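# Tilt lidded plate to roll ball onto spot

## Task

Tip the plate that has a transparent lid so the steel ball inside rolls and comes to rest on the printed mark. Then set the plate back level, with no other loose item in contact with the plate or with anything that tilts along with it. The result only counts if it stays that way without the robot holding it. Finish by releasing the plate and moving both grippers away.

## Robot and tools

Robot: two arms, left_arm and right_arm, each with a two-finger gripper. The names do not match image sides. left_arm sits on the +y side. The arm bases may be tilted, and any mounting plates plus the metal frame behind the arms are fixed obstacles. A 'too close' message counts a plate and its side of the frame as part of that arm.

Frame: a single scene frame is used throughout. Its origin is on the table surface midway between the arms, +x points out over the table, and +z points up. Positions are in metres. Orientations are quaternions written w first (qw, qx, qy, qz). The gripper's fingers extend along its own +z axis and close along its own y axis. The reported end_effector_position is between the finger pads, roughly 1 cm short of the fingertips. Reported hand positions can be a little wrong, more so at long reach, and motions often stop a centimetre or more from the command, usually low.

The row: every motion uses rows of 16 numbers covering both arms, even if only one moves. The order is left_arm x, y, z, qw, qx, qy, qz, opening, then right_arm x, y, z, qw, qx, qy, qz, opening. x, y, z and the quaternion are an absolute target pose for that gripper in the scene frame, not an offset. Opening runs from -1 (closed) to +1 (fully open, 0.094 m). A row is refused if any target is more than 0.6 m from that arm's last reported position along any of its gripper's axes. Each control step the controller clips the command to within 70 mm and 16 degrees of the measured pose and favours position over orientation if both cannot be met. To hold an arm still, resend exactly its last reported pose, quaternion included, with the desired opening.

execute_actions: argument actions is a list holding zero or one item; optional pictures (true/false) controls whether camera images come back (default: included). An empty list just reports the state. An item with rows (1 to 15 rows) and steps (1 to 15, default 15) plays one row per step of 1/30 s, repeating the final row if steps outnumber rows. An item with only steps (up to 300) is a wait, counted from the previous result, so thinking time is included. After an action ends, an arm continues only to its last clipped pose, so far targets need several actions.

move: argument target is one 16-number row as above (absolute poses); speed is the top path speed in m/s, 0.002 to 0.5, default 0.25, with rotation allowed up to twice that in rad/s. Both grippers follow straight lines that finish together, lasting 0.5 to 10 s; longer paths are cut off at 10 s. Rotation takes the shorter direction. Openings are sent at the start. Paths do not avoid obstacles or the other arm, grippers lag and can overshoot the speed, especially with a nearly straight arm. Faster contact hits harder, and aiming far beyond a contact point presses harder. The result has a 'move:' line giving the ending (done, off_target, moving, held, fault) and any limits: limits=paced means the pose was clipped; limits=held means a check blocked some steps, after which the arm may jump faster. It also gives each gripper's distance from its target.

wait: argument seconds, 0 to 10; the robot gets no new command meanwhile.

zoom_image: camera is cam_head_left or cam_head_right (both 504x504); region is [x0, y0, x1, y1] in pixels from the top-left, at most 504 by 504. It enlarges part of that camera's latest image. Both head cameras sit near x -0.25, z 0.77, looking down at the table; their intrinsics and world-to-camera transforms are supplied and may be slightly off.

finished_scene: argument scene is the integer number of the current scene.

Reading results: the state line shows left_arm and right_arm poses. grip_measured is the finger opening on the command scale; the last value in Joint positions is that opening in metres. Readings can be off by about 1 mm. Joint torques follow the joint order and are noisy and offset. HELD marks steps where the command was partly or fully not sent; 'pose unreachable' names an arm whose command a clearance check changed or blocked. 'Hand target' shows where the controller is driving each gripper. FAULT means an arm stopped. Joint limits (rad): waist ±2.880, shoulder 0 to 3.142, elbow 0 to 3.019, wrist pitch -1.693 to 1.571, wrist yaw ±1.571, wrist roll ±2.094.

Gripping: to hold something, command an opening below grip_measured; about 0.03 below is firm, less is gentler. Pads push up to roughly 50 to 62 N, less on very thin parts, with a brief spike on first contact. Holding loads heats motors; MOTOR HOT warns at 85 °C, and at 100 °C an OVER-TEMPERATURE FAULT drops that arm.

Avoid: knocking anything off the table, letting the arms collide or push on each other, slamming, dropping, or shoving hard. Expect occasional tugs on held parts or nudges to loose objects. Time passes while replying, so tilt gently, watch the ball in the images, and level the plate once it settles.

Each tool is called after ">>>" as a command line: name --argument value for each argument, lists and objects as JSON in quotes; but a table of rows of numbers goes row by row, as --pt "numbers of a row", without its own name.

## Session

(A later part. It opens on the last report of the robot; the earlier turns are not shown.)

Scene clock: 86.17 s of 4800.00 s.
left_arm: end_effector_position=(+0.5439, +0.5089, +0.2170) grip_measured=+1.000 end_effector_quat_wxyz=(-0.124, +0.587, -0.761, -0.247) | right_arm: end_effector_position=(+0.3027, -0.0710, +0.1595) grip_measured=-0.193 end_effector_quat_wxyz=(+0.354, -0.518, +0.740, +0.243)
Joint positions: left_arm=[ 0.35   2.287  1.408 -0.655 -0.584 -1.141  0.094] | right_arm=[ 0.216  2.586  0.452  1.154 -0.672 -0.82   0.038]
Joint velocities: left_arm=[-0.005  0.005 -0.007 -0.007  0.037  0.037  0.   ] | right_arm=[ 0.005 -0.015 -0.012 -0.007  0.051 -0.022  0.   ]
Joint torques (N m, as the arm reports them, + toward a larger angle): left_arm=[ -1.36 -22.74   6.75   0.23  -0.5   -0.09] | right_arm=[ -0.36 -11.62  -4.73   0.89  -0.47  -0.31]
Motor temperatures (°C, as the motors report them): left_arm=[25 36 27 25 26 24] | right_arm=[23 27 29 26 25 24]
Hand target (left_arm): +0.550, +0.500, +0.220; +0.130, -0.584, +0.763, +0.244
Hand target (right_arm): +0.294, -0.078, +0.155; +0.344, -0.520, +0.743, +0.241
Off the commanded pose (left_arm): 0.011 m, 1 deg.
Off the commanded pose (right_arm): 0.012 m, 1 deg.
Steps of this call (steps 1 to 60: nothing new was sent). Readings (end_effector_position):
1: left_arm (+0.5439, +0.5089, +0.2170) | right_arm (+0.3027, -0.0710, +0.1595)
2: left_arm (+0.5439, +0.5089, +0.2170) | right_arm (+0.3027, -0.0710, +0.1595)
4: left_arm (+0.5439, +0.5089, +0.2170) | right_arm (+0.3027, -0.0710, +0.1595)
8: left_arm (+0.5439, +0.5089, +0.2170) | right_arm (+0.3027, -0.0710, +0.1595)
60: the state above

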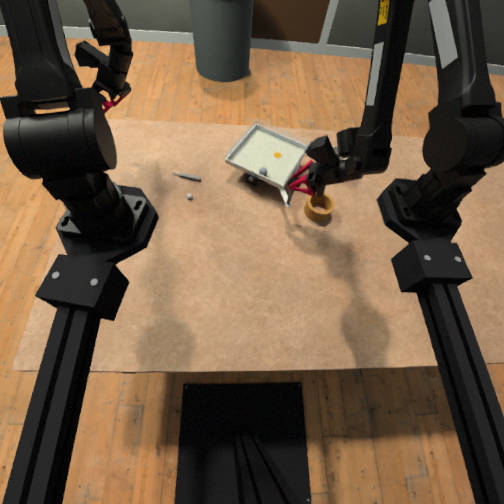

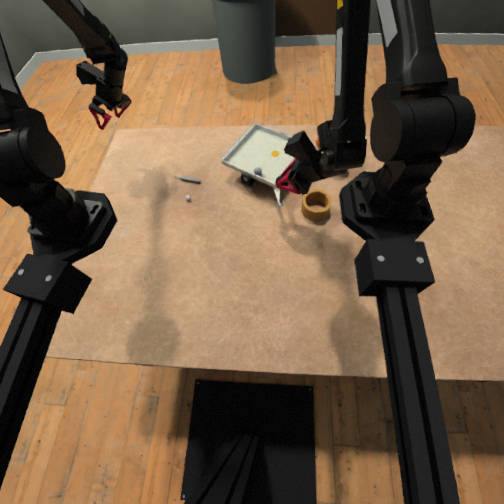

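>>> execute_actions --actions '[{"rows":[[0.55,0.5,0.22,0.13,-0.584,0.763,0.244,1,0.297,-0.081,0.168,0.344,-0.52,0.743,0.241,-0.23]],"steps":10}]' --pictures false

>>> execute_actions --actions '[{"rows":[[0.55,0.5,0.22,0.13,-0.584,0.763,0.244,1,0.294,-0.064,0.155,0.344,-0.52,0.743,0.241,-0.23]],"steps":10}]' --pictures false

>>> execute_actions --actions '[{"rows":[[0.55,0.5,0.22,0.13,-0.584,0.763,0.244,1,0.294,-0.082,0.156,0.344,-0.52,0.743,0.241,-0.23]],"steps":10}]' --pictures false

>>> execute_actions --actions '[{"steps":190}]'

>>> execute_actions --actions '[{"rows":[[0.55,0.5,0.22,0.13,-0.584,0.763,0.244,1,0.294,-0.062,0.156,0.344,-0.52,0.743,0.241,-0.23]],"steps":4}]' --pictures false

>>> execute_actions --actions '[{"rows":[[0.55,0.5,0.22,0.13,-0.584,0.763,0.244,1,0.294,-0.074,0.156,0.344,-0.52,0.743,0.241,-0.23]],"steps":11}]' --pictures false

>>> execute_actions --actions '[{"rows":[[0.55,0.5,0.22,0.13,-0.584,0.763,0.244,1,0.294,-0.078,0.156,0.344,-0.52,0.743,0.241,-0.23]]}]' --pictures false

>>> execute_actions --actions '[{"steps":45}]'

>>> execute_actions --actions '[{"steps":60}]'

>>> zoom_image --camera "cam_head_left" --region '[200,100,330,230]'

Scene clock: 91.73 s of 4800.00 s.
left_arm: end_effector_position=(+0.5439, +0.5089, +0.2170) grip_measured=+1.000 end_effector_quat_wxyz=(-0.124, +0.587, -0.761, -0.247) | right_arm: end_effector_position=(+0.3045, -0.0722, +0.1619) grip_measured=-0.193 end_effector_quat_wxyz=(+0.348, -0.517, +0.742, +0.248)
Joint positions: left_arm=[ 0.35   2.287  1.408 -0.655 -0.584 -1.141  0.094] | right_arm=[ 0.207  2.561  0.452  1.109 -0.682 -0.827  0.038]
Joint velocities: left_arm=[ 0.005 -0.015  0.007  0.007  0.022 -0.007  0.   ] | right_arm=[-0.005 -0.015 -0.007 -0.012  0.007  0.007 -0.   ]
Joint torques (N m, as the arm reports them, + toward a larger angle): left_arm=[ -1.49 -22.66   6.72   0.22  -0.53  -0.11] | right_arm=[ -0.8  -14.14  -6.45   0.95  -0.34  -0.41]
Motor temperatures (°C, as the motors report them): left_arm=[25 36 27 25 26 24] | right_arm=[23 27 29 26 25 24]
Hand target (left_arm): +0.550, +0.500, +0.220; +0.130, -0.584, +0.763, +0.244
Hand target (right_arm): +0.297, -0.080, +0.168; +0.344, -0.520, +0.744, +0.241
Off the commanded pose (left_arm): 0.011 m, 1 deg.
Off the commanded pose (right_arm): 0.013 m, 1 deg.
Steps of this call (steps 1 to 90: nothing new was sent; then 2.23 s passed at rest; steps 91 to 100: all 10 steps of this action). Readings (end_effector_position):
91: left_arm (+0.5439, +0.5089, +0.2170) | right_arm (+0.3026, -0.0713, +0.1595)
92: left_arm (+0.5439, +0.5089, +0.2170) | right_arm (+0.3028, -0.0715, +0.1598)
94: left_arm (+0.5439, +0.5089, +0.2170) | right_arm (+0.3045, -0.0719, +0.1616)
98: left_arm (+0.5439, +0.5089, +0.2170) | right_arm (+0.3045, -0.0721, +0.1619)
100: the state above

Scene clock: 92.07 s of 4800.00 s.
left_arm: end_effector_position=(+0.5439, +0.5089, +0.2170) grip_measured=+1.000 end_effector_quat_wxyz=(-0.124, +0.587, -0.761, -0.247) | right_arm: end_effector_position=(+0.3029, -0.0677, +0.1586) grip_measured=-0.193 end_effector_quat_wxyz=(+0.351, -0.522, +0.742, +0.232)
Joint positions: left_arm=[ 0.35   2.287  1.408 -0.655 -0.584 -1.141  0.094] | right_arm=[ 0.244  2.582  0.45   1.163 -0.635 -0.805  0.038]
Joint velocities: left_arm=[-0.015  0.005  0.002 -0.007  0.037  0.022  0.   ] | right_arm=[ 0.005 -0.015 -0.002 -0.002  0.022  0.022 -0.001]
Joint torques (N m, as the arm reports them, + toward a larger angle): left_arm=[ -1.03 -21.95   6.81   0.24  -0.52  -0.07] | right_arm=[  2.45 -10.99  -3.98   2.28  -0.61   0.23]
Motor temperatures (°C, as the motors report them): left_arm=[25 36 27 25 26 24] | right_arm=[23 27 29 26 25 24]
Hand target (left_arm): +0.550, +0.500, +0.220; +0.130, -0.584, +0.763, +0.244
Hand target (right_arm): +0.294, -0.064, +0.155; +0.344, -0.521, +0.743, +0.241
Off the commanded pose (left_arm): 0.011 m, 1 deg.
Off the commanded pose (right_arm): 0.010 m, 1 deg.
Steps of this call (steps 1 to 10: all 10 steps of this action). Readings (end_effector_position):
1: left_arm (+0.5439, +0.5089, +0.2170) | right_arm (+0.3055, -0.0720, +0.1616)
2: left_arm (+0.5439, +0.5089, +0.2170) | right_arm (+0.3049, -0.0711, +0.1609)
4: left_arm (+0.5439, +0.5089, +0.2170) | right_arm (+0.3031, -0.0685, +0.1590)
8: left_arm (+0.5439, +0.5089, +0.2170) | right_arm (+0.3028, -0.0677, +0.1585)
10: the state above

Scene clock: 92.40 s of 4800.00 s.
left_arm: end_effector_position=(+0.5439, +0.5089, +0.2170) grip_measured=+1.000 end_effector_quat_wxyz=(-0.124, +0.587, -0.761, -0.247) | right_arm: end_effector_position=(+0.3034, -0.0731, +0.1597) grip_measured=-0.193 end_effector_quat_wxyz=(+0.354, -0.516, +0.740, +0.247)
Joint positions: left_arm=[ 0.35   2.287  1.408 -0.655 -0.584 -1.141  0.094] | right_arm=[ 0.202  2.582  0.454  1.139 -0.687 -0.828  0.038]
Joint velocities: left_arm=[ 0.005 -0.005 -0.002 -0.007 -0.007 -0.081  0.   ] | right_arm=[ 0.005  0.015 -0.027 -0.012  0.007  0.007 -0.001]
Joint torques (N m, as the arm reports them, + toward a larger angle): left_arm=[ -1.46 -21.46   6.69   0.24  -0.5   -0.07] | right_arm=[ -0.75 -11.84  -5.22   0.95  -0.21  -0.43]
Motor temperatures (°C, as the motors report them): left_arm=[25 36 27 25 26 24] | right_arm=[23 27 29 26 25 24]
Hand target (left_arm): +0.550, +0.500, +0.220; +0.130, -0.584, +0.763, +0.244
Hand target (right_arm): +0.294, -0.081, +0.156; +0.344, -0.520, +0.744, +0.241
Off the commanded pose (left_arm): 0.011 m, 1 deg.
Off the commanded pose (right_arm): 0.013 m, 1 deg.
Steps of this call (steps 1 to 10: all 10 steps of this action). Readings (end_effector_position):
1: left_arm (+0.5439, +0.5089, +0.2170) | right_arm (+0.3022, -0.0677, +0.1594)
2: left_arm (+0.5439, +0.5089, +0.2170) | right_arm (+0.3024, -0.0686, +0.1603)
4: left_arm (+0.5439, +0.5089, +0.2170) | right_arm (+0.3035, -0.0719, +0.1607)
8: left_arm (+0.5439, +0.5089, +0.2170) | right_arm (+0.3034, -0.0731, +0.1598)
10: the state above

Scene clock: 98.73 s of 4800.00 s.
left_arm: end_effector_position=(+0.5439, +0.5089, +0.2170) grip_measured=+1.000 end_effector_quat_wxyz=(-0.124, +0.587, -0.761, -0.247) | right_arm: end_effector_position=(+0.3033, -0.0733, +0.1595) grip_measured=-0.193 end_effector_quat_wxyz=(+0.353, -0.516, +0.740, +0.247)
Joint positions: left_arm=[ 0.35   2.287  1.408 -0.655 -0.584 -1.141  0.094] | right_arm=[ 0.202  2.582  0.454  1.138 -0.686 -0.829  0.038]
Joint velocities: left_arm=[-0.015 -0.005 -0.002 -0.017 -0.022  0.022  0.   ] | right_arm=[-0.015 -0.015  0.032 -0.027  0.095  0.007  0.   ]
Joint torques (N m, as the arm reports them, + toward a larger angle): left_arm=[ -1.66 -21.96   6.54   0.11  -0.52  -0.12] | right_arm=[ -0.68 -11.81  -5.18   0.94  -0.25  -0.43]
Motor temperatures (°C, as the motors report them): left_arm=[25 36 27 25 26 24] | right_arm=[23 27 29 26 25 24]
Hand target (left_arm): +0.550, +0.500, +0.220; +0.130, -0.584, +0.763, +0.244
Hand target (right_arm): +0.294, -0.082, +0.156; +0.344, -0.520, +0.744, +0.241
Off the commanded pose (left_arm): 0.011 m, 1 deg.
Off the commanded pose (right_arm): 0.013 m, 1 deg.
Steps of this call (steps 1 to 150: nothing new was sent; then 1.33 s passed at rest). Readings (end_effector_position):
1: left_arm (+0.5439, +0.5089, +0.2170) | right_arm (+0.3033, -0.0732, +0.1597)
2: left_arm (+0.5439, +0.5089, +0.2170) | right_arm (+0.3033, -0.0732, +0.1597)
4: left_arm (+0.5439, +0.5089, +0.2170) | right_arm (+0.3033, -0.0732, +0.1597)
8: left_arm (+0.5439, +0.5089, +0.2170) | right_arm (+0.3033, -0.0732, +0.1597)
150: the state above

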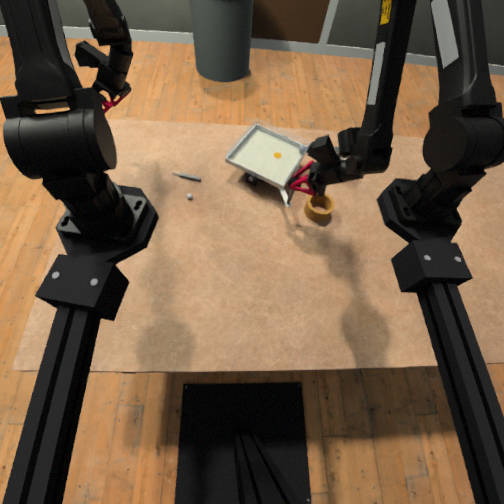

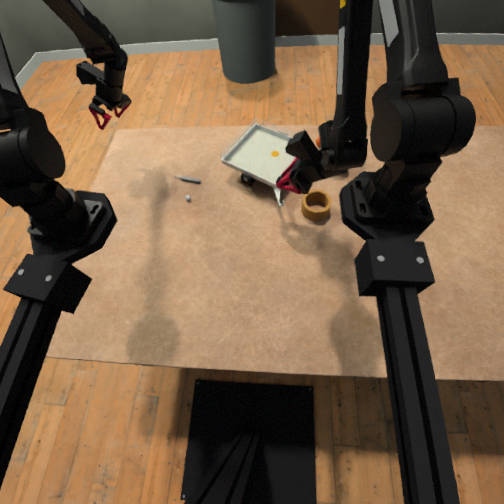

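Scene clock: 98.87 s of 4800.00 s.
left_arm: end_effector_position=(+0.5439, +0.5089, +0.2170) grip_measured=+1.000 end_effector_quat_wxyz=(-0.124, +0.587, -0.761, -0.247) | right_arm: end_effector_position=(+0.3025, -0.0686, +0.1577) grip_measured=-0.193 end_effector_quat_wxyz=(+0.349, -0.522, +0.743, +0.233)
Joint positions: left_arm=[ 0.35   2.287  1.408 -0.655 -0.584 -1.141  0.094] | right_arm=[ 0.24   2.583  0.451  1.157 -0.638 -0.807  0.038]
Joint velocities: left_arm=[-0.005 -0.005 -0.012 -0.007  0.051 -0.022  0.   ] | right_arm=[ 0.259 -0.005 -0.037  0.193  0.183  0.081 -0.   ]
Joint torques (N m, as the arm reports them, + toward a larger angle): left_arm=[ -1.11 -22.53   6.91   0.23  -0.5   -0.12] | right_arm=[  2.28 -11.14  -4.     1.93  -0.74   0.28]
Motor temperatures (°C, as the motors report them): left_arm=[25 36 27 25 26 24] | right_arm=[23 27 29 26 25 24]
Hand target (left_arm): +0.550, +0.500, +0.220; +0.130, -0.584, +0.763, +0.244
Hand target (right_arm): +0.294, -0.063, +0.156; +0.344, -0.521, +0.743, +0.242
Off the commanded pose (left_arm): 0.011 m, 1 deg.
Off the commanded pose (right_arm): 0.011 m, 1 deg.
Steps of this call (steps 1 to 4: all 4 steps of this action). Readings (end_effector_position):
1: left_arm (+0.5439, +0.5089, +0.2170) | right_arm (+0.3044, -0.0733, +0.1588)
2: left_arm (+0.5439, +0.5089, +0.2170) | right_arm (+0.3037, -0.0724, +0.1578)
4: the state above

Scene clock: 99.23 s of 4800.00 s.
left_arm: end_effector_position=(+0.5439, +0.5089, +0.2170) grip_measured=+1.000 end_effector_quat_wxyz=(-0.124, +0.587, -0.761, -0.247) | right_arm: end_effector_position=(+0.3028, -0.0693, +0.1598) grip_measured=-0.193 end_effector_quat_wxyz=(+0.353, -0.520, +0.740, +0.239)
Joint positions: left_arm=[ 0.35   2.287  1.408 -0.655 -0.584 -1.141  0.094] | right_arm=[ 0.228  2.583  0.45   1.159 -0.658 -0.812  0.038]
Joint velocities: left_arm=[-0.005 -0.005 -0.007 -0.002  0.051  0.022  0.   ] | right_arm=[-0.005 -0.005 -0.002 -0.002  0.037  0.007 -0.001]
Joint torques (N m, as the arm reports them, + toward a larger angle): left_arm=[ -1.76 -22.41   6.78   0.18  -0.53  -0.09] | right_arm=[  0.15 -11.52  -4.59   1.18  -0.62  -0.17]
Motor temperatures (°C, as the motors report them): left_arm=[25 36 27 25 26 24] | right_arm=[23 27 29 26 25 24]
Hand target (left_arm): +0.550, +0.500, +0.220; +0.130, -0.584, +0.763, +0.244
Hand target (right_arm): +0.294, -0.074, +0.156; +0.344, -0.520, +0.743, +0.241
Off the commanded pose (left_arm): 0.011 m, 1 deg.
Off the commanded pose (right_arm): 0.011 m, 1 deg.
Steps of this call (steps 1 to 11: all 11 steps of this action). Readings (end_effector_position):
1: left_arm (+0.5439, +0.5089, +0.2170) | right_arm (+0.3020, -0.0677, +0.1582)
2: left_arm (+0.5439, +0.5089, +0.2170) | right_arm (+0.3021, -0.0680, +0.1586)
4: left_arm (+0.5439, +0.5089, +0.2170) | right_arm (+0.3026, -0.0689, +0.1595)
8: left_arm (+0.5439, +0.5089, +0.2170) | right_arm (+0.3028, -0.0693, +0.1598)
11: the state above

Scene clock: 99.73 s of 4800.00 s.
left_arm: end_effector_position=(+0.5439, +0.5089, +0.2170) grip_measured=+1.000 end_effector_quat_wxyz=(-0.124, +0.587, -0.761, -0.247) | right_arm: end_effector_position=(+0.3030, -0.0709, +0.1601) grip_measured=-0.193 end_effector_quat_wxyz=(+0.354, -0.518, +0.740, +0.243)
Joint positions: left_arm=[ 0.35   2.287  1.408 -0.655 -0.584 -1.141  0.094] | right_arm=[ 0.217  2.583  0.451  1.152 -0.672 -0.817  0.038]
Joint velocities: left_arm=[-0.015 -0.005  0.007  0.002 -0.007 -0.11   0.   ] | right_arm=[ 0.015 -0.005  0.002  0.002 -0.051  0.022  0.001]
Joint torques (N m, as the arm reports them, + toward a larger angle): left_arm=[ -0.67 -22.07   6.7    0.19  -0.49  -0.12] | right_arm=[ -0.36 -11.71  -4.83   0.92  -0.48  -0.33]
Motor temperatures (°C, as the motors report them): left_arm=[25 36 27 25 26 24] | right_arm=[23 27 29 26 25 24]
Hand target (left_arm): +0.550, +0.500, +0.220; +0.130, -0.584, +0.763, +0.244
Hand target (right_arm): +0.294, -0.078, +0.156; +0.344, -0.520, +0.743, +0.241
Off the commanded pose (left_arm): 0.011 m, 1 deg.
Off the commanded pose (right_arm): 0.012 m, 1 deg.
Steps of this call (steps 1 to 15: all 15 steps of this action). Readings (end_effector_position):
1: left_arm (+0.5439, +0.5089, +0.2170) | right_arm (+0.3027, -0.0694, +0.1599)
2: left_arm (+0.5439, +0.5089, +0.2170) | right_arm (+0.3026, -0.0697, +0.1602)
4: left_arm (+0.5439, +0.5089, +0.2170) | right_arm (+0.3032, -0.0706, +0.1603)
8: left_arm (+0.5439, +0.5089, +0.2170) | right_arm (+0.3030, -0.0709, +0.1601)
15: the state above

Scene clock: 101.23 s of 4800.00 s.
left_arm: end_effector_position=(+0.5439, +0.5089, +0.2170) grip_measured=+1.000 end_effector_quat_wxyz=(-0.124, +0.587, -0.761, -0.247) | right_arm: end_effector_position=(+0.3030, -0.0709, +0.1601) grip_measured=-0.193 end_effector_quat_wxyz=(+0.354, -0.518, +0.740, +0.243)
Joint positions: left_arm=[ 0.35   2.287  1.408 -0.655 -0.584 -1.141  0.094] | right_arm=[ 0.217  2.583  0.451  1.152 -0.672 -0.817  0.038]
Joint velocities: left_arm=[ 0.005 -0.005 -0.002  0.017  0.007 -0.066  0.   ] | right_arm=[-0.015 -0.005  0.012  0.007  0.007 -0.037  0.   ]
Joint torques (N m, as the arm reports them, + toward a larger angle): left_arm=[ -0.94 -22.27   6.73   0.02  -0.5   -0.09] | right_arm=[ -0.43 -11.7   -4.84   0.92  -0.47  -0.33]
Motor temperatures (°C, as the motors report them): left_arm=[25 36 27 25 26 24] | right_arm=[23 27 29 26 25 24]
Hand target (left_arm): +0.550, +0.500, +0.220; +0.130, -0.584, +0.763, +0.244
Hand target (right_arm): +0.294, -0.078, +0.156; +0.344, -0.520, +0.743, +0.241
Off the commanded pose (left_arm): 0.011 m, 1 deg.
Off the commanded pose (right_arm): 0.012 m, 1 deg.
Steps of this call (steps 1 to 45: nothing new was sent). Readings (end_effector_position):
1: left_arm (+0.5439, +0.5089, +0.2170) | right_arm (+0.3030, -0.0709, +0.1601)
2: left_arm (+0.5439, +0.5089, +0.2170) | right_arm (+0.3030, -0.0709, +0.1601)
4: left_arm (+0.5439, +0.5089, +0.2170) | right_arm (+0.3030, -0.0709, +0.1601)
8: left_arm (+0.5439, +0.5089, +0.2170) | right_arm (+0.3030, -0.0709, +0.1601)
45: the state above

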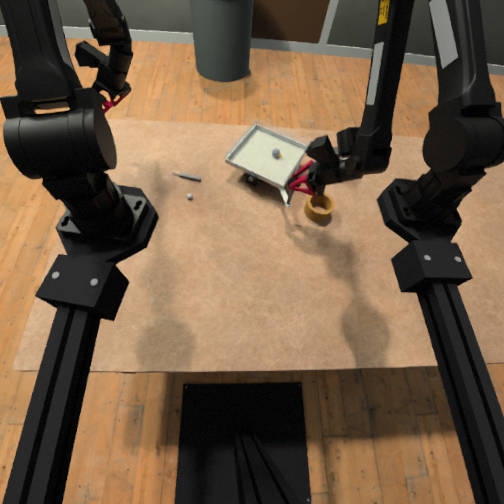

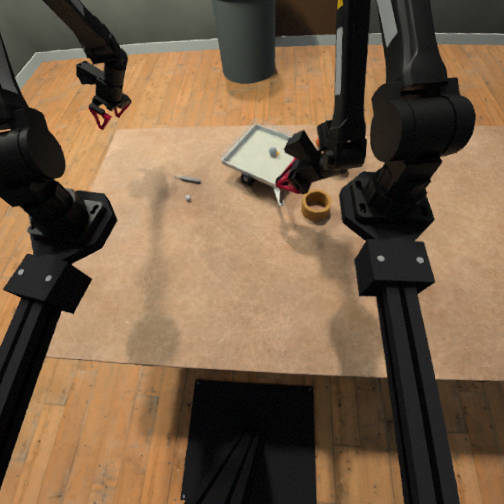

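Scene clock: 103.23 s of 4800.00 s.
left_arm: end_effector_position=(+0.5439, +0.5089, +0.2170) grip_measured=+1.000 end_effector_quat_wxyz=(-0.124, +0.587, -0.761, -0.247) | right_arm: end_effector_position=(+0.3030, -0.0709, +0.1601) grip_measured=-0.193 end_effector_quat_wxyz=(+0.354, -0.518, +0.740, +0.243)
Joint positions: left_arm=[ 0.35   2.287  1.408 -0.655 -0.584 -1.141  0.094] | right_arm=[ 0.217  2.583  0.451  1.152 -0.672 -0.817  0.038]
Joint velocities: left_arm=[-0.005 -0.015  0.022 -0.002  0.007 -0.022  0.   ] | right_arm=[ 0.005 -0.005 -0.002  0.002  0.022 -0.066 -0.001]
Joint torques (N m, as the arm reports them, + toward a larger angle): left_arm=[ -0.71 -22.34   6.81   0.02  -0.55  -0.13] | right_arm=[ -0.39 -11.71  -4.82   0.91  -0.48  -0.33]
Motor temperatures (°C, as the motors report them): left_arm=[25 36 27 25 26 24] | right_arm=[23 27 29 26 25 24]
Hand target (left_arm): +0.550, +0.500, +0.220; +0.130, -0.584, +0.763, +0.244
Hand target (right_arm): +0.294, -0.078, +0.156; +0.344, -0.520, +0.743, +0.241
Off the commanded pose (left_arm): 0.011 m, 1 deg.
Off the commanded pose (right_arm): 0.012 m, 1 deg.
Steps of this call (steps 1 to 60: nothing new was sent). Readings (end_effector_position):
1: left_arm (+0.5439, +0.5089, +0.2170) | right_arm (+0.3030, -0.0709, +0.1601)
2: left_arm (+0.5439, +0.5089, +0.2170) | right_arm (+0.3030, -0.0709, +0.1601)
4: left_arm (+0.5439, +0.5089, +0.2170) | right_arm (+0.3030, -0.0709, +0.1601)
8: left_arm (+0.5439, +0.5089, +0.2170) | right_arm (+0.3030, -0.0709, +0.1601)
60: the state above

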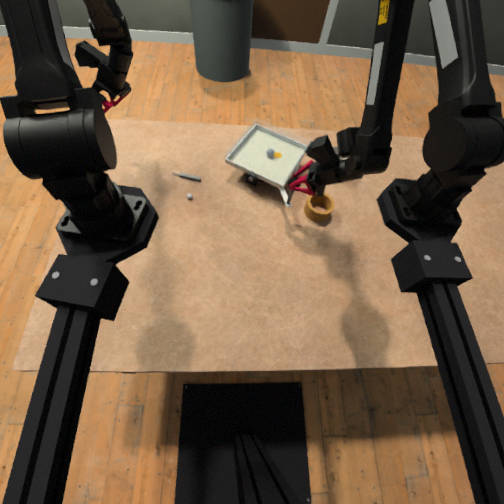

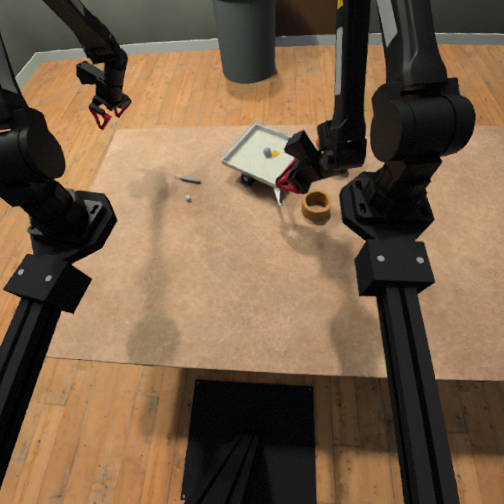

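Region (200, 100, 330, 230) of cam_head_left's 504x504 image, scaled by 3.877, with more detail than that image has.

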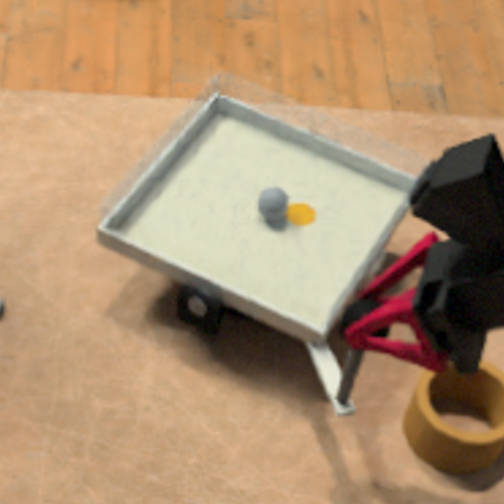

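Great line; shorten by 2 steps.

>>> execute_actions --actions '[{"rows":[[0.55,0.5,0.22,0.13,-0.584,0.763,0.244,1,0.294,-0.0825,0.156,0.344,-0.52,0.743,0.241,-0.23]],"steps":10}]' --pictures false

>>> execute_actions --actions '[{"steps":190}]' --pictures false

>>> execute_actions --actions '[{"rows":[[0.55,0.5,0.22,0.13,-0.584,0.763,0.244,1,0.294,-0.062,0.156,0.344,-0.52,0.743,0.241,-0.23]],"steps":4}]' --pictures false

>>> execute_actions --actions '[{"rows":[[0.55,0.5,0.22,0.13,-0.584,0.763,0.244,1,0.294,-0.074,0.156,0.344,-0.52,0.743,0.241,-0.23]],"steps":9}]' --pictures false

>>> execute_actions --actions '[{"rows":[[0.55,0.5,0.22,0.13,-0.584,0.763,0.244,1,0.294,-0.078,0.156,0.344,-0.52,0.743,0.241,-0.23]]}]' --pictures false

>>> execute_actions --actions '[{"steps":130}]'

>>> zoom_image --camera "cam_head_left" --region '[200,100,330,230]'

Scene clock: 108.60 s of 4800.00 s.
left_arm: end_effector_position=(+0.5439, +0.5089, +0.2170) grip_measured=+1.000 end_effector_quat_wxyz=(-0.124, +0.587, -0.761, -0.247) | right_arm: end_effector_position=(+0.3032, -0.0732, +0.1593) grip_measured=-0.193 end_effector_quat_wxyz=(+0.353, -0.517, +0.740, +0.247)
Joint positions: left_arm=[ 0.35   2.287  1.408 -0.655 -0.584 -1.141  0.094] | right_arm=[ 0.202  2.583  0.455  1.137 -0.687 -0.83   0.038]
Joint velocities: left_arm=[ 0.005  0.005 -0.012 -0.012 -0.037 -0.007  0.   ] | right_arm=[ 0.005 -0.005 -0.022  0.012 -0.007 -0.007  0.   ]
Joint torques (N m, as the arm reports them, + toward a larger angle): left_arm=[ -1.51 -22.59   6.7    0.01  -0.5   -0.07] | right_arm=[ -1.12 -11.91  -5.22   0.95  -0.29  -0.44]
Motor temperatures (°C, as the motors report them): left_arm=[25 36 27 25 26 24] | right_arm=[23 27 29 26 25 24]
Hand target (left_arm): +0.550, +0.500, +0.220; +0.130, -0.584, +0.763, +0.244
Hand target (right_arm): +0.294, -0.082, +0.156; +0.344, -0.520, +0.743, +0.241
Off the commanded pose (left_arm): 0.011 m, 1 deg.
Off the commanded pose (right_arm): 0.013 m, 1 deg.
Steps of this call (steps 1 to 90: nothing new was sent; then 2.03 s passed at rest; steps 91 to 100: all 10 steps of this action). Readings (end_effector_position):
91: left_arm (+0.5439, +0.5089, +0.2170) | right_arm (+0.3028, -0.0711, +0.1601)
92: left_arm (+0.5439, +0.5089, +0.2170) | right_arm (+0.3030, -0.0714, +0.1600)
94: left_arm (+0.5439, +0.5089, +0.2170) | right_arm (+0.3033, -0.0726, +0.1598)
98: left_arm (+0.5439, +0.5089, +0.2170) | right_arm (+0.3031, -0.0732, +0.1593)
100: the state above

Scene clock: 114.93 s of 4800.00 s.
left_arm: end_effector_position=(+0.5439, +0.5089, +0.2170) grip_measured=+1.000 end_effector_quat_wxyz=(-0.124, +0.587, -0.761, -0.247) | right_arm: end_effector_position=(+0.3032, -0.0736, +0.1590) grip_measured=-0.193 end_effector_quat_wxyz=(+0.353, -0.516, +0.740, +0.246)
Joint positions: left_arm=[ 0.35   2.287  1.408 -0.655 -0.584 -1.141  0.094] | right_arm=[ 0.201  2.583  0.455  1.136 -0.686 -0.831  0.038]
Joint velocities: left_arm=[-0.015 -0.005  0.007 -0.017  0.051 -0.037  0.   ] | right_arm=[-0.005 -0.015 -0.002  0.007  0.022 -0.037  0.001]
Joint torques (N m, as the arm reports them, + toward a larger angle): left_arm=[ -1.19 -21.72   6.87   0.05  -0.54  -0.07] | right_arm=[ -0.8  -11.93  -5.26   0.94  -0.29  -0.43]
Motor temperatures (°C, as the motors report them): left_arm=[25 36 27 25 26 24] | right_arm=[23 27 29 26 25 24]
Hand target (left_arm): +0.550, +0.500, +0.220; +0.130, -0.584, +0.763, +0.244
Hand target (right_arm): +0.294, -0.082, +0.156; +0.344, -0.520, +0.744, +0.241
Off the commanded pose (left_arm): 0.011 m, 1 deg.
Off the commanded pose (right_arm): 0.013 m, 1 deg.
Steps of this call (steps 1 to 120: nothing new was sent; then 2.33 s passed at rest). Readings (end_effector_position):
1: left_arm (+0.5439, +0.5089, +0.2170) | right_arm (+0.3032, -0.0732, +0.1593)
2: left_arm (+0.5439, +0.5089, +0.2170) | right_arm (+0.3032, -0.0732, +0.1593)
4: left_arm (+0.5439, +0.5089, +0.2170) | right_arm (+0.3032, -0.0732, +0.1593)
8: left_arm (+0.5439, +0.5089, +0.2170) | right_arm (+0.3032, -0.0732, +0.1593)
120: the state above

Scene clock: 115.07 s of 4800.00 s.
left_arm: end_effector_position=(+0.5439, +0.5089, +0.2170) grip_measured=+1.000 end_effector_quat_wxyz=(-0.124, +0.587, -0.761, -0.247) | right_arm: end_effector_position=(+0.3024, -0.0687, +0.1576) grip_measured=-0.193 end_effector_quat_wxyz=(+0.349, -0.522, +0.743, +0.233)
Joint positions: left_arm=[ 0.35   2.287  1.408 -0.655 -0.584 -1.141  0.094] | right_arm=[ 0.24   2.583  0.451  1.157 -0.638 -0.808  0.038]
Joint velocities: left_arm=[-0.005 -0.005  0.012 -0.017 -0.007 -0.007  0.   ] | right_arm=[ 0.269  0.005 -0.032  0.183  0.227  0.066 -0.   ]
Joint torques (N m, as the arm reports them, + toward a larger angle): left_arm=[ -0.78 -21.79   6.71   0.09  -0.5   -0.1 ] | right_arm=[  1.89 -11.46  -3.89   1.9   -0.74   0.24]
Motor temperatures (°C, as the motors report them): left_arm=[25 36 27 25 26 24] | right_arm=[23 27 29 26 25 24]
Hand target (left_arm): +0.550, +0.500, +0.220; +0.130, -0.584, +0.763, +0.244
Hand target (right_arm): +0.294, -0.063, +0.156; +0.344, -0.521, +0.743, +0.242
Off the commanded pose (left_arm): 0.011 m, 1 deg.
Off the commanded pose (right_arm): 0.011 m, 1 deg.
Steps of this call (steps 1 to 4: all 4 steps of this action). Readings (end_effector_position):
1: left_arm (+0.5439, +0.5089, +0.2170) | right_arm (+0.3044, -0.0736, +0.1584)
2: left_arm (+0.5439, +0.5089, +0.2170) | right_arm (+0.3037, -0.0725, +0.1577)
4: the state above

Scene clock: 115.37 s of 4800.00 s.
left_arm: end_effector_position=(+0.5439, +0.5089, +0.2170) grip_measured=+1.000 end_effector_quat_wxyz=(-0.124, +0.587, -0.761, -0.247) | right_arm: end_effector_position=(+0.3026, -0.0693, +0.1597) grip_measured=-0.193 end_effector_quat_wxyz=(+0.353, -0.520, +0.740, +0.239)
Joint positions: left_arm=[ 0.35   2.287  1.408 -0.655 -0.584 -1.141  0.094] | right_arm=[ 0.228  2.583  0.45   1.159 -0.658 -0.812  0.038]
Joint velocities: left_arm=[-0.015  0.005 -0.002 -0.007  0.139 -0.051  0.   ] | right_arm=[ 0.015 -0.015 -0.002  0.007 -0.081 -0.037  0.001]
Joint torques (N m, as the arm reports them, + toward a larger angle): left_arm=[ -1.33 -22.49   6.69   0.25  -0.53  -0.14] | right_arm=[  0.16 -11.52  -4.58   1.19  -0.62  -0.17]
Motor temperatures (°C, as the motors report them): left_arm=[25 36 27 25 26 24] | right_arm=[23 27 29 26 25 24]
Hand target (left_arm): +0.550, +0.500, +0.220; +0.130, -0.584, +0.763, +0.244
Hand target (right_arm): +0.294, -0.074, +0.156; +0.344, -0.520, +0.743, +0.241
Off the commanded pose (left_arm): 0.011 m, 1 deg.
Off the commanded pose (right_arm): 0.010 m, 1 deg.
Steps of this call (steps 1 to 9: all 9 steps of this action). Readings (end_effector_position):
1: left_arm (+0.5439, +0.5089, +0.2170) | right_arm (+0.3018, -0.0678, +0.1580)
2: left_arm (+0.5439, +0.5089, +0.2170) | right_arm (+0.3020, -0.0681, +0.1585)
4: left_arm (+0.5439, +0.5089, +0.2170) | right_arm (+0.3024, -0.0690, +0.1594)
8: left_arm (+0.5439, +0.5089, +0.2170) | right_arm (+0.3026, -0.0693, +0.1597)
9: the state above

Scene clock: 115.87 s of 4800.00 s.
left_arm: end_effector_position=(+0.5439, +0.5089, +0.2170) grip_measured=+1.000 end_effector_quat_wxyz=(-0.124, +0.587, -0.761, -0.247) | right_arm: end_effector_position=(+0.3030, -0.0711, +0.1599) grip_measured=-0.193 end_effector_quat_wxyz=(+0.354, -0.518, +0.740, +0.243)
Joint positions: left_arm=[ 0.35   2.287  1.408 -0.655 -0.584 -1.141  0.094] | right_arm=[ 0.216  2.583  0.451  1.152 -0.672 -0.817  0.038]
Joint velocities: left_arm=[-0.015 -0.005 -0.012 -0.002 -0.037  0.037  0.   ] | right_arm=[-0.015 -0.015 -0.012 -0.002 -0.022 -0.081 -0.001]
Joint torques (N m, as the arm reports them, + toward a larger angle): left_arm=[ -0.82 -21.91   6.89   0.14  -0.52  -0.12] | right_arm=[ -0.4  -11.74  -4.82   0.91  -0.48  -0.33]
Motor temperatures (°C, as the motors report them): left_arm=[25 36 27 25 26 24] | right_arm=[23 27 29 26 25 24]
Hand target (left_arm): +0.550, +0.500, +0.220; +0.130, -0.584, +0.763, +0.244
Hand target (right_arm): +0.294, -0.078, +0.156; +0.344, -0.520, +0.744, +0.241
Off the commanded pose (left_arm): 0.011 m, 1 deg.
Off the commanded pose (right_arm): 0.012 m, 1 deg.
Steps of this call (steps 1 to 15: all 15 steps of this action). Readings (end_effector_position):
1: left_arm (+0.5439, +0.5089, +0.2170) | right_arm (+0.3025, -0.0694, +0.1598)
2: left_arm (+0.5439, +0.5089, +0.2170) | right_arm (+0.3025, -0.0698, +0.1600)
4: left_arm (+0.5439, +0.5089, +0.2170) | right_arm (+0.3031, -0.0707, +0.1601)
8: left_arm (+0.5439, +0.5089, +0.2170) | right_arm (+0.3030, -0.0711, +0.1599)
15: the state above

Scene clock: 120.20 s of 4800.00 s.
left_arm: end_effector_position=(+0.5439, +0.5089, +0.2170) grip_measured=+1.000 end_effector_quat_wxyz=(-0.124, +0.587, -0.761, -0.247) | right_arm: end_effector_position=(+0.3030, -0.0711, +0.1599) grip_measured=-0.193 end_effector_quat_wxyz=(+0.354, -0.518, +0.740, +0.243)
Joint positions: left_arm=[ 0.35   2.287  1.408 -0.655 -0.584 -1.141  0.094] | right_arm=[ 0.216  2.583  0.451  1.152 -0.672 -0.817  0.038]
Joint velocities: left_arm=[-0.015  0.005 -0.007 -0.002 -0.051 -0.022  0.   ] | right_arm=[-0.015  0.005  0.007  0.002 -0.007  0.022  0.001]
Joint torques (N m, as the arm reports them, + toward a larger angle): left_arm=[ -1.55 -22.55   6.85   0.07  -0.54  -0.14] | right_arm=[ -0.38 -11.75  -4.82   0.91  -0.48  -0.33]
Motor temperatures (°C, as the motors report them): left_arm=[25 36 27 25 26 24] | right_arm=[23 27 29 26 25 24]
Hand target (left_arm): +0.550, +0.500, +0.220; +0.130, -0.584, +0.763, +0.244
Hand target (right_arm): +0.294, -0.078, +0.156; +0.344, -0.520, +0.744, +0.241
Off the commanded pose (left_arm): 0.011 m, 1 deg.
Off the commanded pose (right_arm): 0.012 m, 1 deg.
Steps of this call (steps 1 to 120: nothing new was sent; then 0.33 s passed at rest). Readings (end_effector_position):
1: left_arm (+0.5439, +0.5089, +0.2170) | right_arm (+0.3030, -0.0711, +0.1599)
2: left_arm (+0.5439, +0.5089, +0.2170) | right_arm (+0.3030, -0.0711, +0.1599)
4: left_arm (+0.5439, +0.5089, +0.2170) | right_arm (+0.3030, -0.0711, +0.1599)
8: left_arm (+0.5439, +0.5089, +0.2170) | right_arm (+0.3030, -0.0711, +0.1599)
120: the state above

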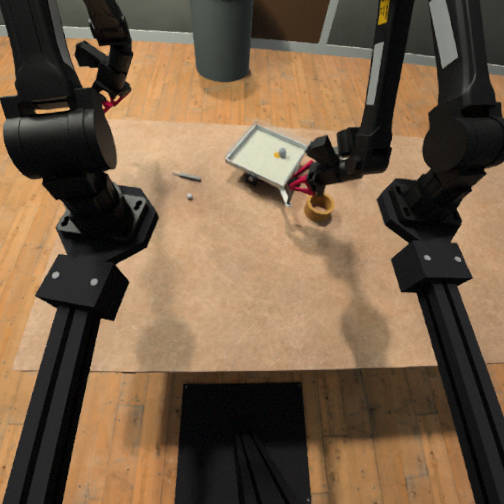

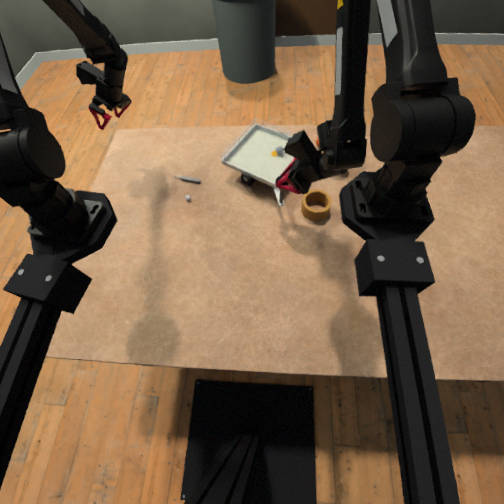

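Region (200, 100, 330, 230) of cam_head_left's 504x504 image, scaled by 3.877, with more detail than that image has.

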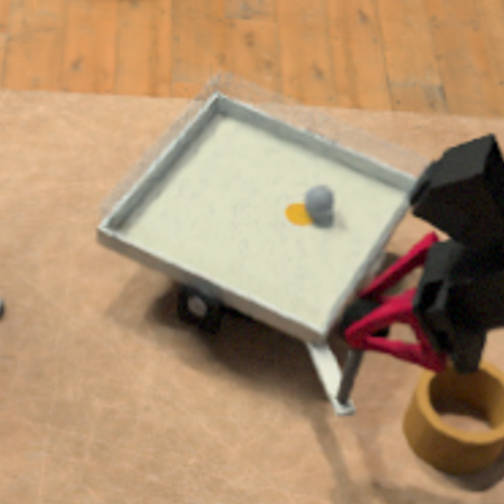

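>>> execute_actions --actions '[{"rows":[[0.55,0.5,0.22,0.13,-0.584,0.763,0.244,1,0.294,-0.0825,0.156,0.344,-0.52,0.743,0.241,-0.23]],"steps":10}]' --pictures false

>>> execute_actions --actions '[{"steps":190}]' --pictures false

>>> execute_actions --actions '[{"rows":[[0.55,0.5,0.22,0.13,-0.584,0.763,0.244,1,0.294,-0.062,0.1563,0.344,-0.52,0.743,0.241,-0.23]],"steps":4}]' --pictures false

>>> execute_actions --actions '[{"rows":[[0.55,0.5,0.22,0.13,-0.584,0.763,0.244,1,0.294,-0.074,0.156,0.344,-0.52,0.743,0.241,-0.23]],"steps":10}]' --pictures false

>>> execute_actions --actions '[{"rows":[[0.55,0.5,0.22,0.13,-0.584,0.763,0.244,1,0.294,-0.078,0.156,0.344,-0.52,0.743,0.241,-0.23]]}]' --pictures false

>>> execute_actions --actions '[{"steps":130}]'

>>> zoom_image --camera "cam_head_left" --region '[200,100,330,230]'

Scene clock: 124.97 s of 4800.00 s.
left_arm: end_effector_position=(+0.5439, +0.5089, +0.2170) grip_measured=+1.000 end_effector_quat_wxyz=(-0.124, +0.587, -0.761, -0.247) | right_arm: end_effector_position=(+0.3032, -0.0734, +0.1591) grip_measured=-0.193 end_effector_quat_wxyz=(+0.353, -0.516, +0.740, +0.247)
Joint positions: left_arm=[ 0.35   2.287  1.408 -0.655 -0.584 -1.141  0.094] | right_arm=[ 0.201  2.583  0.455  1.137 -0.687 -0.829  0.038]
Joint velocities: left_arm=[-0.005 -0.005  0.012  0.012 -0.007 -0.022  0.   ] | right_arm=[-0.005 -0.015  0.007 -0.007 -0.051  0.022 -0.   ]
Joint torques (N m, as the arm reports them, + toward a larger angle): left_arm=[ -1.51 -22.4    6.68   0.01  -0.52  -0.13] | right_arm=[ -0.85 -11.92  -5.21   0.96  -0.3   -0.43]
Motor temperatures (°C, as the motors report them): left_arm=[25 37 27 25 26 24] | right_arm=[23 27 29 26 25 24]
Hand target (left_arm): +0.550, +0.500, +0.220; +0.130, -0.584, +0.763, +0.244
Hand target (right_arm): +0.294, -0.082, +0.156; +0.344, -0.520, +0.743, +0.241
Off the commanded pose (left_arm): 0.011 m, 1 deg.
Off the commanded pose (right_arm): 0.013 m, 1 deg.
Steps of this call (steps 1 to 90: nothing new was sent; then 1.43 s passed at rest; steps 91 to 100: all 10 steps of this action). Readings (end_effector_position):
91: left_arm (+0.5439, +0.5089, +0.2170) | right_arm (+0.3029, -0.0711, +0.1599)
92: left_arm (+0.5439, +0.5089, +0.2170) | right_arm (+0.3029, -0.0716, +0.1599)
94: left_arm (+0.5439, +0.5089, +0.2170) | right_arm (+0.3032, -0.0729, +0.1596)
98: left_arm (+0.5439, +0.5089, +0.2170) | right_arm (+0.3032, -0.0734, +0.1591)
100: the state above

Scene clock: 131.30 s of 4800.00 s.
left_arm: end_effector_position=(+0.5439, +0.5089, +0.2170) grip_measured=+1.000 end_effector_quat_wxyz=(-0.124, +0.587, -0.761, -0.247) | right_arm: end_effector_position=(+0.3031, -0.0736, +0.1590) grip_measured=-0.193 end_effector_quat_wxyz=(+0.353, -0.516, +0.740, +0.247)
Joint positions: left_arm=[ 0.35   2.287  1.408 -0.655 -0.584 -1.141  0.094] | right_arm=[ 0.201  2.583  0.455  1.136 -0.687 -0.831  0.038]
Joint velocities: left_arm=[-0.015 -0.005  0.007 -0.007 -0.007 -0.022  0.   ] | right_arm=[-0.005  0.005 -0.007 -0.022 -0.007 -0.022 -0.   ]
Joint torques (N m, as the arm reports them, + toward a larger angle): left_arm=[ -1.3  -22.34   6.78   0.27  -0.5   -0.09] | right_arm=[ -0.74 -11.97  -5.24   0.93  -0.3   -0.44]
Motor temperatures (°C, as the motors report them): left_arm=[25 37 27 25 26 24] | right_arm=[23 27 29 26 25 24]
Hand target (left_arm): +0.550, +0.500, +0.220; +0.130, -0.584, +0.763, +0.244
Hand target (right_arm): +0.294, -0.082, +0.156; +0.344, -0.520, +0.743, +0.241
Off the commanded pose (left_arm): 0.011 m, 1 deg.
Off the commanded pose (right_arm): 0.013 m, 1 deg.
Steps of this call (steps 1 to 110: nothing new was sent; then 2.67 s passed at rest). Readings (end_effector_position):
1: left_arm (+0.5439, +0.5089, +0.2170) | right_arm (+0.3032, -0.0734, +0.1591)
2: left_arm (+0.5439, +0.5089, +0.2170) | right_arm (+0.3032, -0.0734, +0.1591)
4: left_arm (+0.5439, +0.5089, +0.2170) | right_arm (+0.3032, -0.0734, +0.1591)
8: left_arm (+0.5439, +0.5089, +0.2170) | right_arm (+0.3032, -0.0734, +0.1591)
110: the state above

Scene clock: 131.43 s of 4800.00 s.
left_arm: end_effector_position=(+0.5439, +0.5089, +0.2170) grip_measured=+1.000 end_effector_quat_wxyz=(-0.124, +0.587, -0.761, -0.247) | right_arm: end_effector_position=(+0.3025, -0.0688, +0.1576) grip_measured=-0.193 end_effector_quat_wxyz=(+0.349, -0.522, +0.743, +0.233)
Joint positions: left_arm=[ 0.35   2.287  1.408 -0.655 -0.584 -1.141  0.094] | right_arm=[ 0.24   2.583  0.451  1.157 -0.637 -0.807  0.038]
Joint velocities: left_arm=[-0.005 -0.005 -0.007  0.007 -0.022  0.022  0.   ] | right_arm=[ 0.249  0.005 -0.051  0.168  0.183  0.066  0.001]
Joint torques (N m, as the arm reports them, + toward a larger angle): left_arm=[ -0.96 -22.45   6.7    0.09  -0.49  -0.09] | right_arm=[  1.84 -11.25  -4.1    1.87  -0.79   0.28]
Motor temperatures (°C, as the motors report them): left_arm=[25 37 27 25 26 24] | right_arm=[23 27 29 26 25 24]
Hand target (left_arm): +0.550, +0.500, +0.220; +0.130, -0.584, +0.763, +0.244
Hand target (right_arm): +0.294, -0.063, +0.157; +0.344, -0.521, +0.743, +0.242
Off the commanded pose (left_arm): 0.011 m, 1 deg.
Off the commanded pose (right_arm): 0.011 m, 1 deg.
Steps of this call (steps 1 to 4: all 4 steps of this action). Readings (end_effector_position):
1: left_arm (+0.5439, +0.5089, +0.2170) | right_arm (+0.3042, -0.0736, +0.1583)
2: left_arm (+0.5439, +0.5089, +0.2170) | right_arm (+0.3037, -0.0725, +0.1577)
4: the state above

Scene clock: 131.77 s of 4800.00 s.
left_arm: end_effector_position=(+0.5439, +0.5089, +0.2170) grip_measured=+1.000 end_effector_quat_wxyz=(-0.124, +0.587, -0.761, -0.247) | right_arm: end_effector_position=(+0.3026, -0.0693, +0.1597) grip_measured=-0.193 end_effector_quat_wxyz=(+0.353, -0.520, +0.740, +0.239)
Joint positions: left_arm=[ 0.35   2.287  1.408 -0.655 -0.584 -1.141  0.094] | right_arm=[ 0.228  2.583  0.45   1.159 -0.658 -0.812  0.038]
Joint velocities: left_arm=[-0.005 -0.005 -0.017 -0.012 -0.081 -0.037  0.   ] | right_arm=[-0.005 -0.005 -0.017  0.002 -0.037 -0.051 -0.001]
Joint torques (N m, as the arm reports them, + toward a larger angle): left_arm=[ -1.03 -21.69   6.73   0.14  -0.48  -0.1 ] | right_arm=[  0.15 -11.53  -4.6    1.19  -0.63  -0.18]
Motor temperatures (°C, as the motors report them): left_arm=[25 37 27 25 26 24] | right_arm=[23 27 29 26 25 24]
Hand target (left_arm): +0.550, +0.500, +0.220; +0.130, -0.584, +0.763, +0.244
Hand target (right_arm): +0.294, -0.074, +0.156; +0.344, -0.520, +0.743, +0.241
Off the commanded pose (left_arm): 0.011 m, 1 deg.
Off the commanded pose (right_arm): 0.010 m, 1 deg.
Steps of this call (steps 1 to 10: all 10 steps of this action). Readings (end_effector_position):
1: left_arm (+0.5439, +0.5089, +0.2170) | right_arm (+0.3018, -0.0678, +0.1580)
2: left_arm (+0.5439, +0.5089, +0.2170) | right_arm (+0.3020, -0.0681, +0.1585)
4: left_arm (+0.5439, +0.5089, +0.2170) | right_arm (+0.3024, -0.0690, +0.1594)
8: left_arm (+0.5439, +0.5089, +0.2170) | right_arm (+0.3026, -0.0693, +0.1597)
10: the state above

Scene clock: 132.27 s of 4800.00 s.
left_arm: end_effector_position=(+0.5439, +0.5089, +0.2170) grip_measured=+1.000 end_effector_quat_wxyz=(-0.124, +0.587, -0.761, -0.247) | right_arm: end_effector_position=(+0.3030, -0.0711, +0.1599) grip_measured=-0.193 end_effector_quat_wxyz=(+0.354, -0.517, +0.741, +0.243)
Joint positions: left_arm=[ 0.35   2.287  1.408 -0.655 -0.584 -1.141  0.094] | right_arm=[ 0.216  2.583  0.451  1.152 -0.672 -0.817  0.038]
Joint velocities: left_arm=[-0.005 -0.005 -0.002 -0.022 -0.022 -0.022  0.   ] | right_arm=[ 0.005  0.005  0.002 -0.002 -0.007 -0.051  0.   ]
Joint torques (N m, as the arm reports them, + toward a larger angle): left_arm=[ -1.23 -21.67   6.7    0.18  -0.51  -0.08] | right_arm=[ -0.41 -11.68  -4.83   0.91  -0.47  -0.33]
Motor temperatures (°C, as the motors report them): left_arm=[25 37 27 25 26 24] | right_arm=[23 27 29 26 25 24]
Hand target (left_arm): +0.550, +0.500, +0.220; +0.130, -0.584, +0.763, +0.244
Hand target (right_arm): +0.294, -0.078, +0.156; +0.344, -0.520, +0.744, +0.241
Off the commanded pose (left_arm): 0.011 m, 1 deg.
Off the commanded pose (right_arm): 0.012 m, 1 deg.
Steps of this call (steps 1 to 15: all 15 steps of this action). Readings (end_effector_position):
1: left_arm (+0.5439, +0.5089, +0.2170) | right_arm (+0.3026, -0.0695, +0.1598)
2: left_arm (+0.5439, +0.5089, +0.2170) | right_arm (+0.3026, -0.0699, +0.1600)
4: left_arm (+0.5439, +0.5089, +0.2170) | right_arm (+0.3031, -0.0707, +0.1601)
8: left_arm (+0.5439, +0.5089, +0.2170) | right_arm (+0.3030, -0.0711, +0.1599)
15: the state above

Scene clock: 136.60 s of 4800.00 s.
left_arm: end_effector_position=(+0.5439, +0.5089, +0.2170) grip_measured=+1.000 end_effector_quat_wxyz=(-0.124, +0.587, -0.761, -0.247) | right_arm: end_effector_position=(+0.3030, -0.0711, +0.1599) grip_measured=-0.193 end_effector_quat_wxyz=(+0.354, -0.517, +0.741, +0.243)
Joint positions: left_arm=[ 0.35   2.287  1.408 -0.655 -0.584 -1.141  0.094] | right_arm=[ 0.216  2.583  0.451  1.152 -0.672 -0.817  0.038]
Joint velocities: left_arm=[-0.005 -0.005  0.002  0.007 -0.037  0.022  0.   ] | right_arm=[-0.005 -0.005  0.017  0.002 -0.037  0.007 -0.001]
Joint torques (N m, as the arm reports them, + toward a larger angle): left_arm=[ -1.65 -22.2    6.7    0.24  -0.52  -0.09] | right_arm=[ -0.38 -11.67  -4.82   0.9   -0.47  -0.34]
Motor temperatures (°C, as the motors report them): left_arm=[25 37 27 25 26 24] | right_arm=[23 27 29 26 25 24]
Hand target (left_arm): +0.550, +0.500, +0.220; +0.130, -0.584, +0.763, +0.244
Hand target (right_arm): +0.294, -0.078, +0.156; +0.344, -0.520, +0.744, +0.241
Off the commanded pose (left_arm): 0.011 m, 1 deg.
Off the commanded pose (right_arm): 0.012 m, 1 deg.
Steps of this call (steps 1 to 110: nothing new was sent; then 0.67 s passed at rest). Readings (end_effector_position):
1: left_arm (+0.5439, +0.5089, +0.2170) | right_arm (+0.3030, -0.0711, +0.1599)
2: left_arm (+0.5439, +0.5089, +0.2170) | right_arm (+0.3030, -0.0711, +0.1599)
4: left_arm (+0.5439, +0.5089, +0.2170) | right_arm (+0.3030, -0.0711, +0.1599)
8: left_arm (+0.5439, +0.5089, +0.2170) | right_arm (+0.3030, -0.0711, +0.1599)
110: the state above

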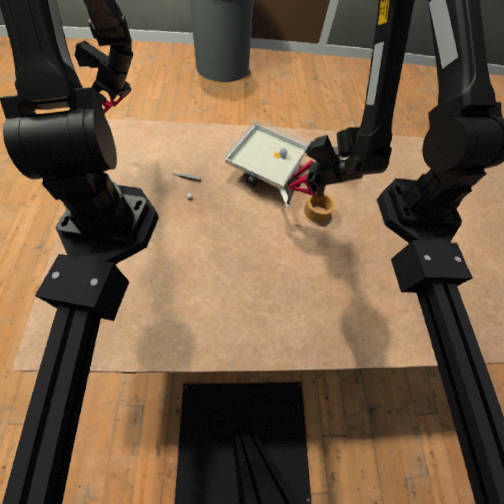

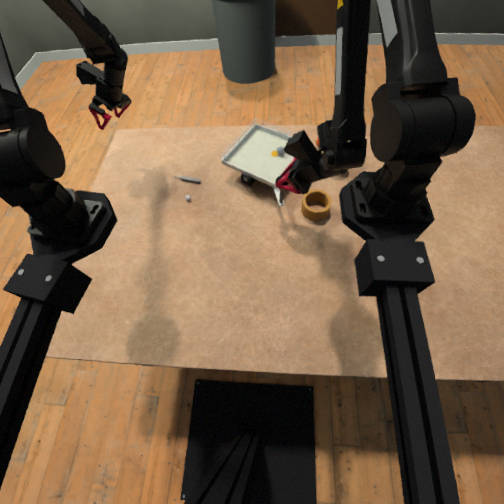

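Region (200, 100, 330, 230) of cam_head_left's 504x504 image, scaled by 3.877, with more detail than that image has.

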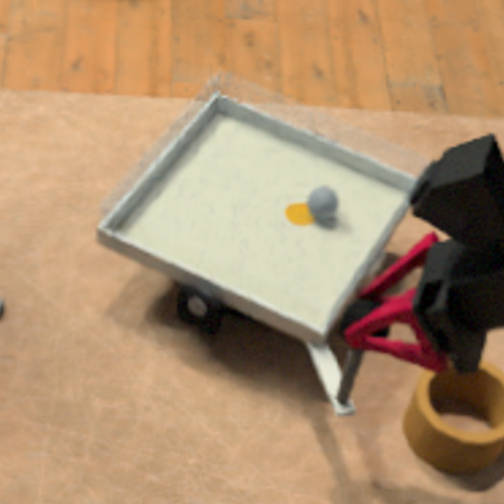

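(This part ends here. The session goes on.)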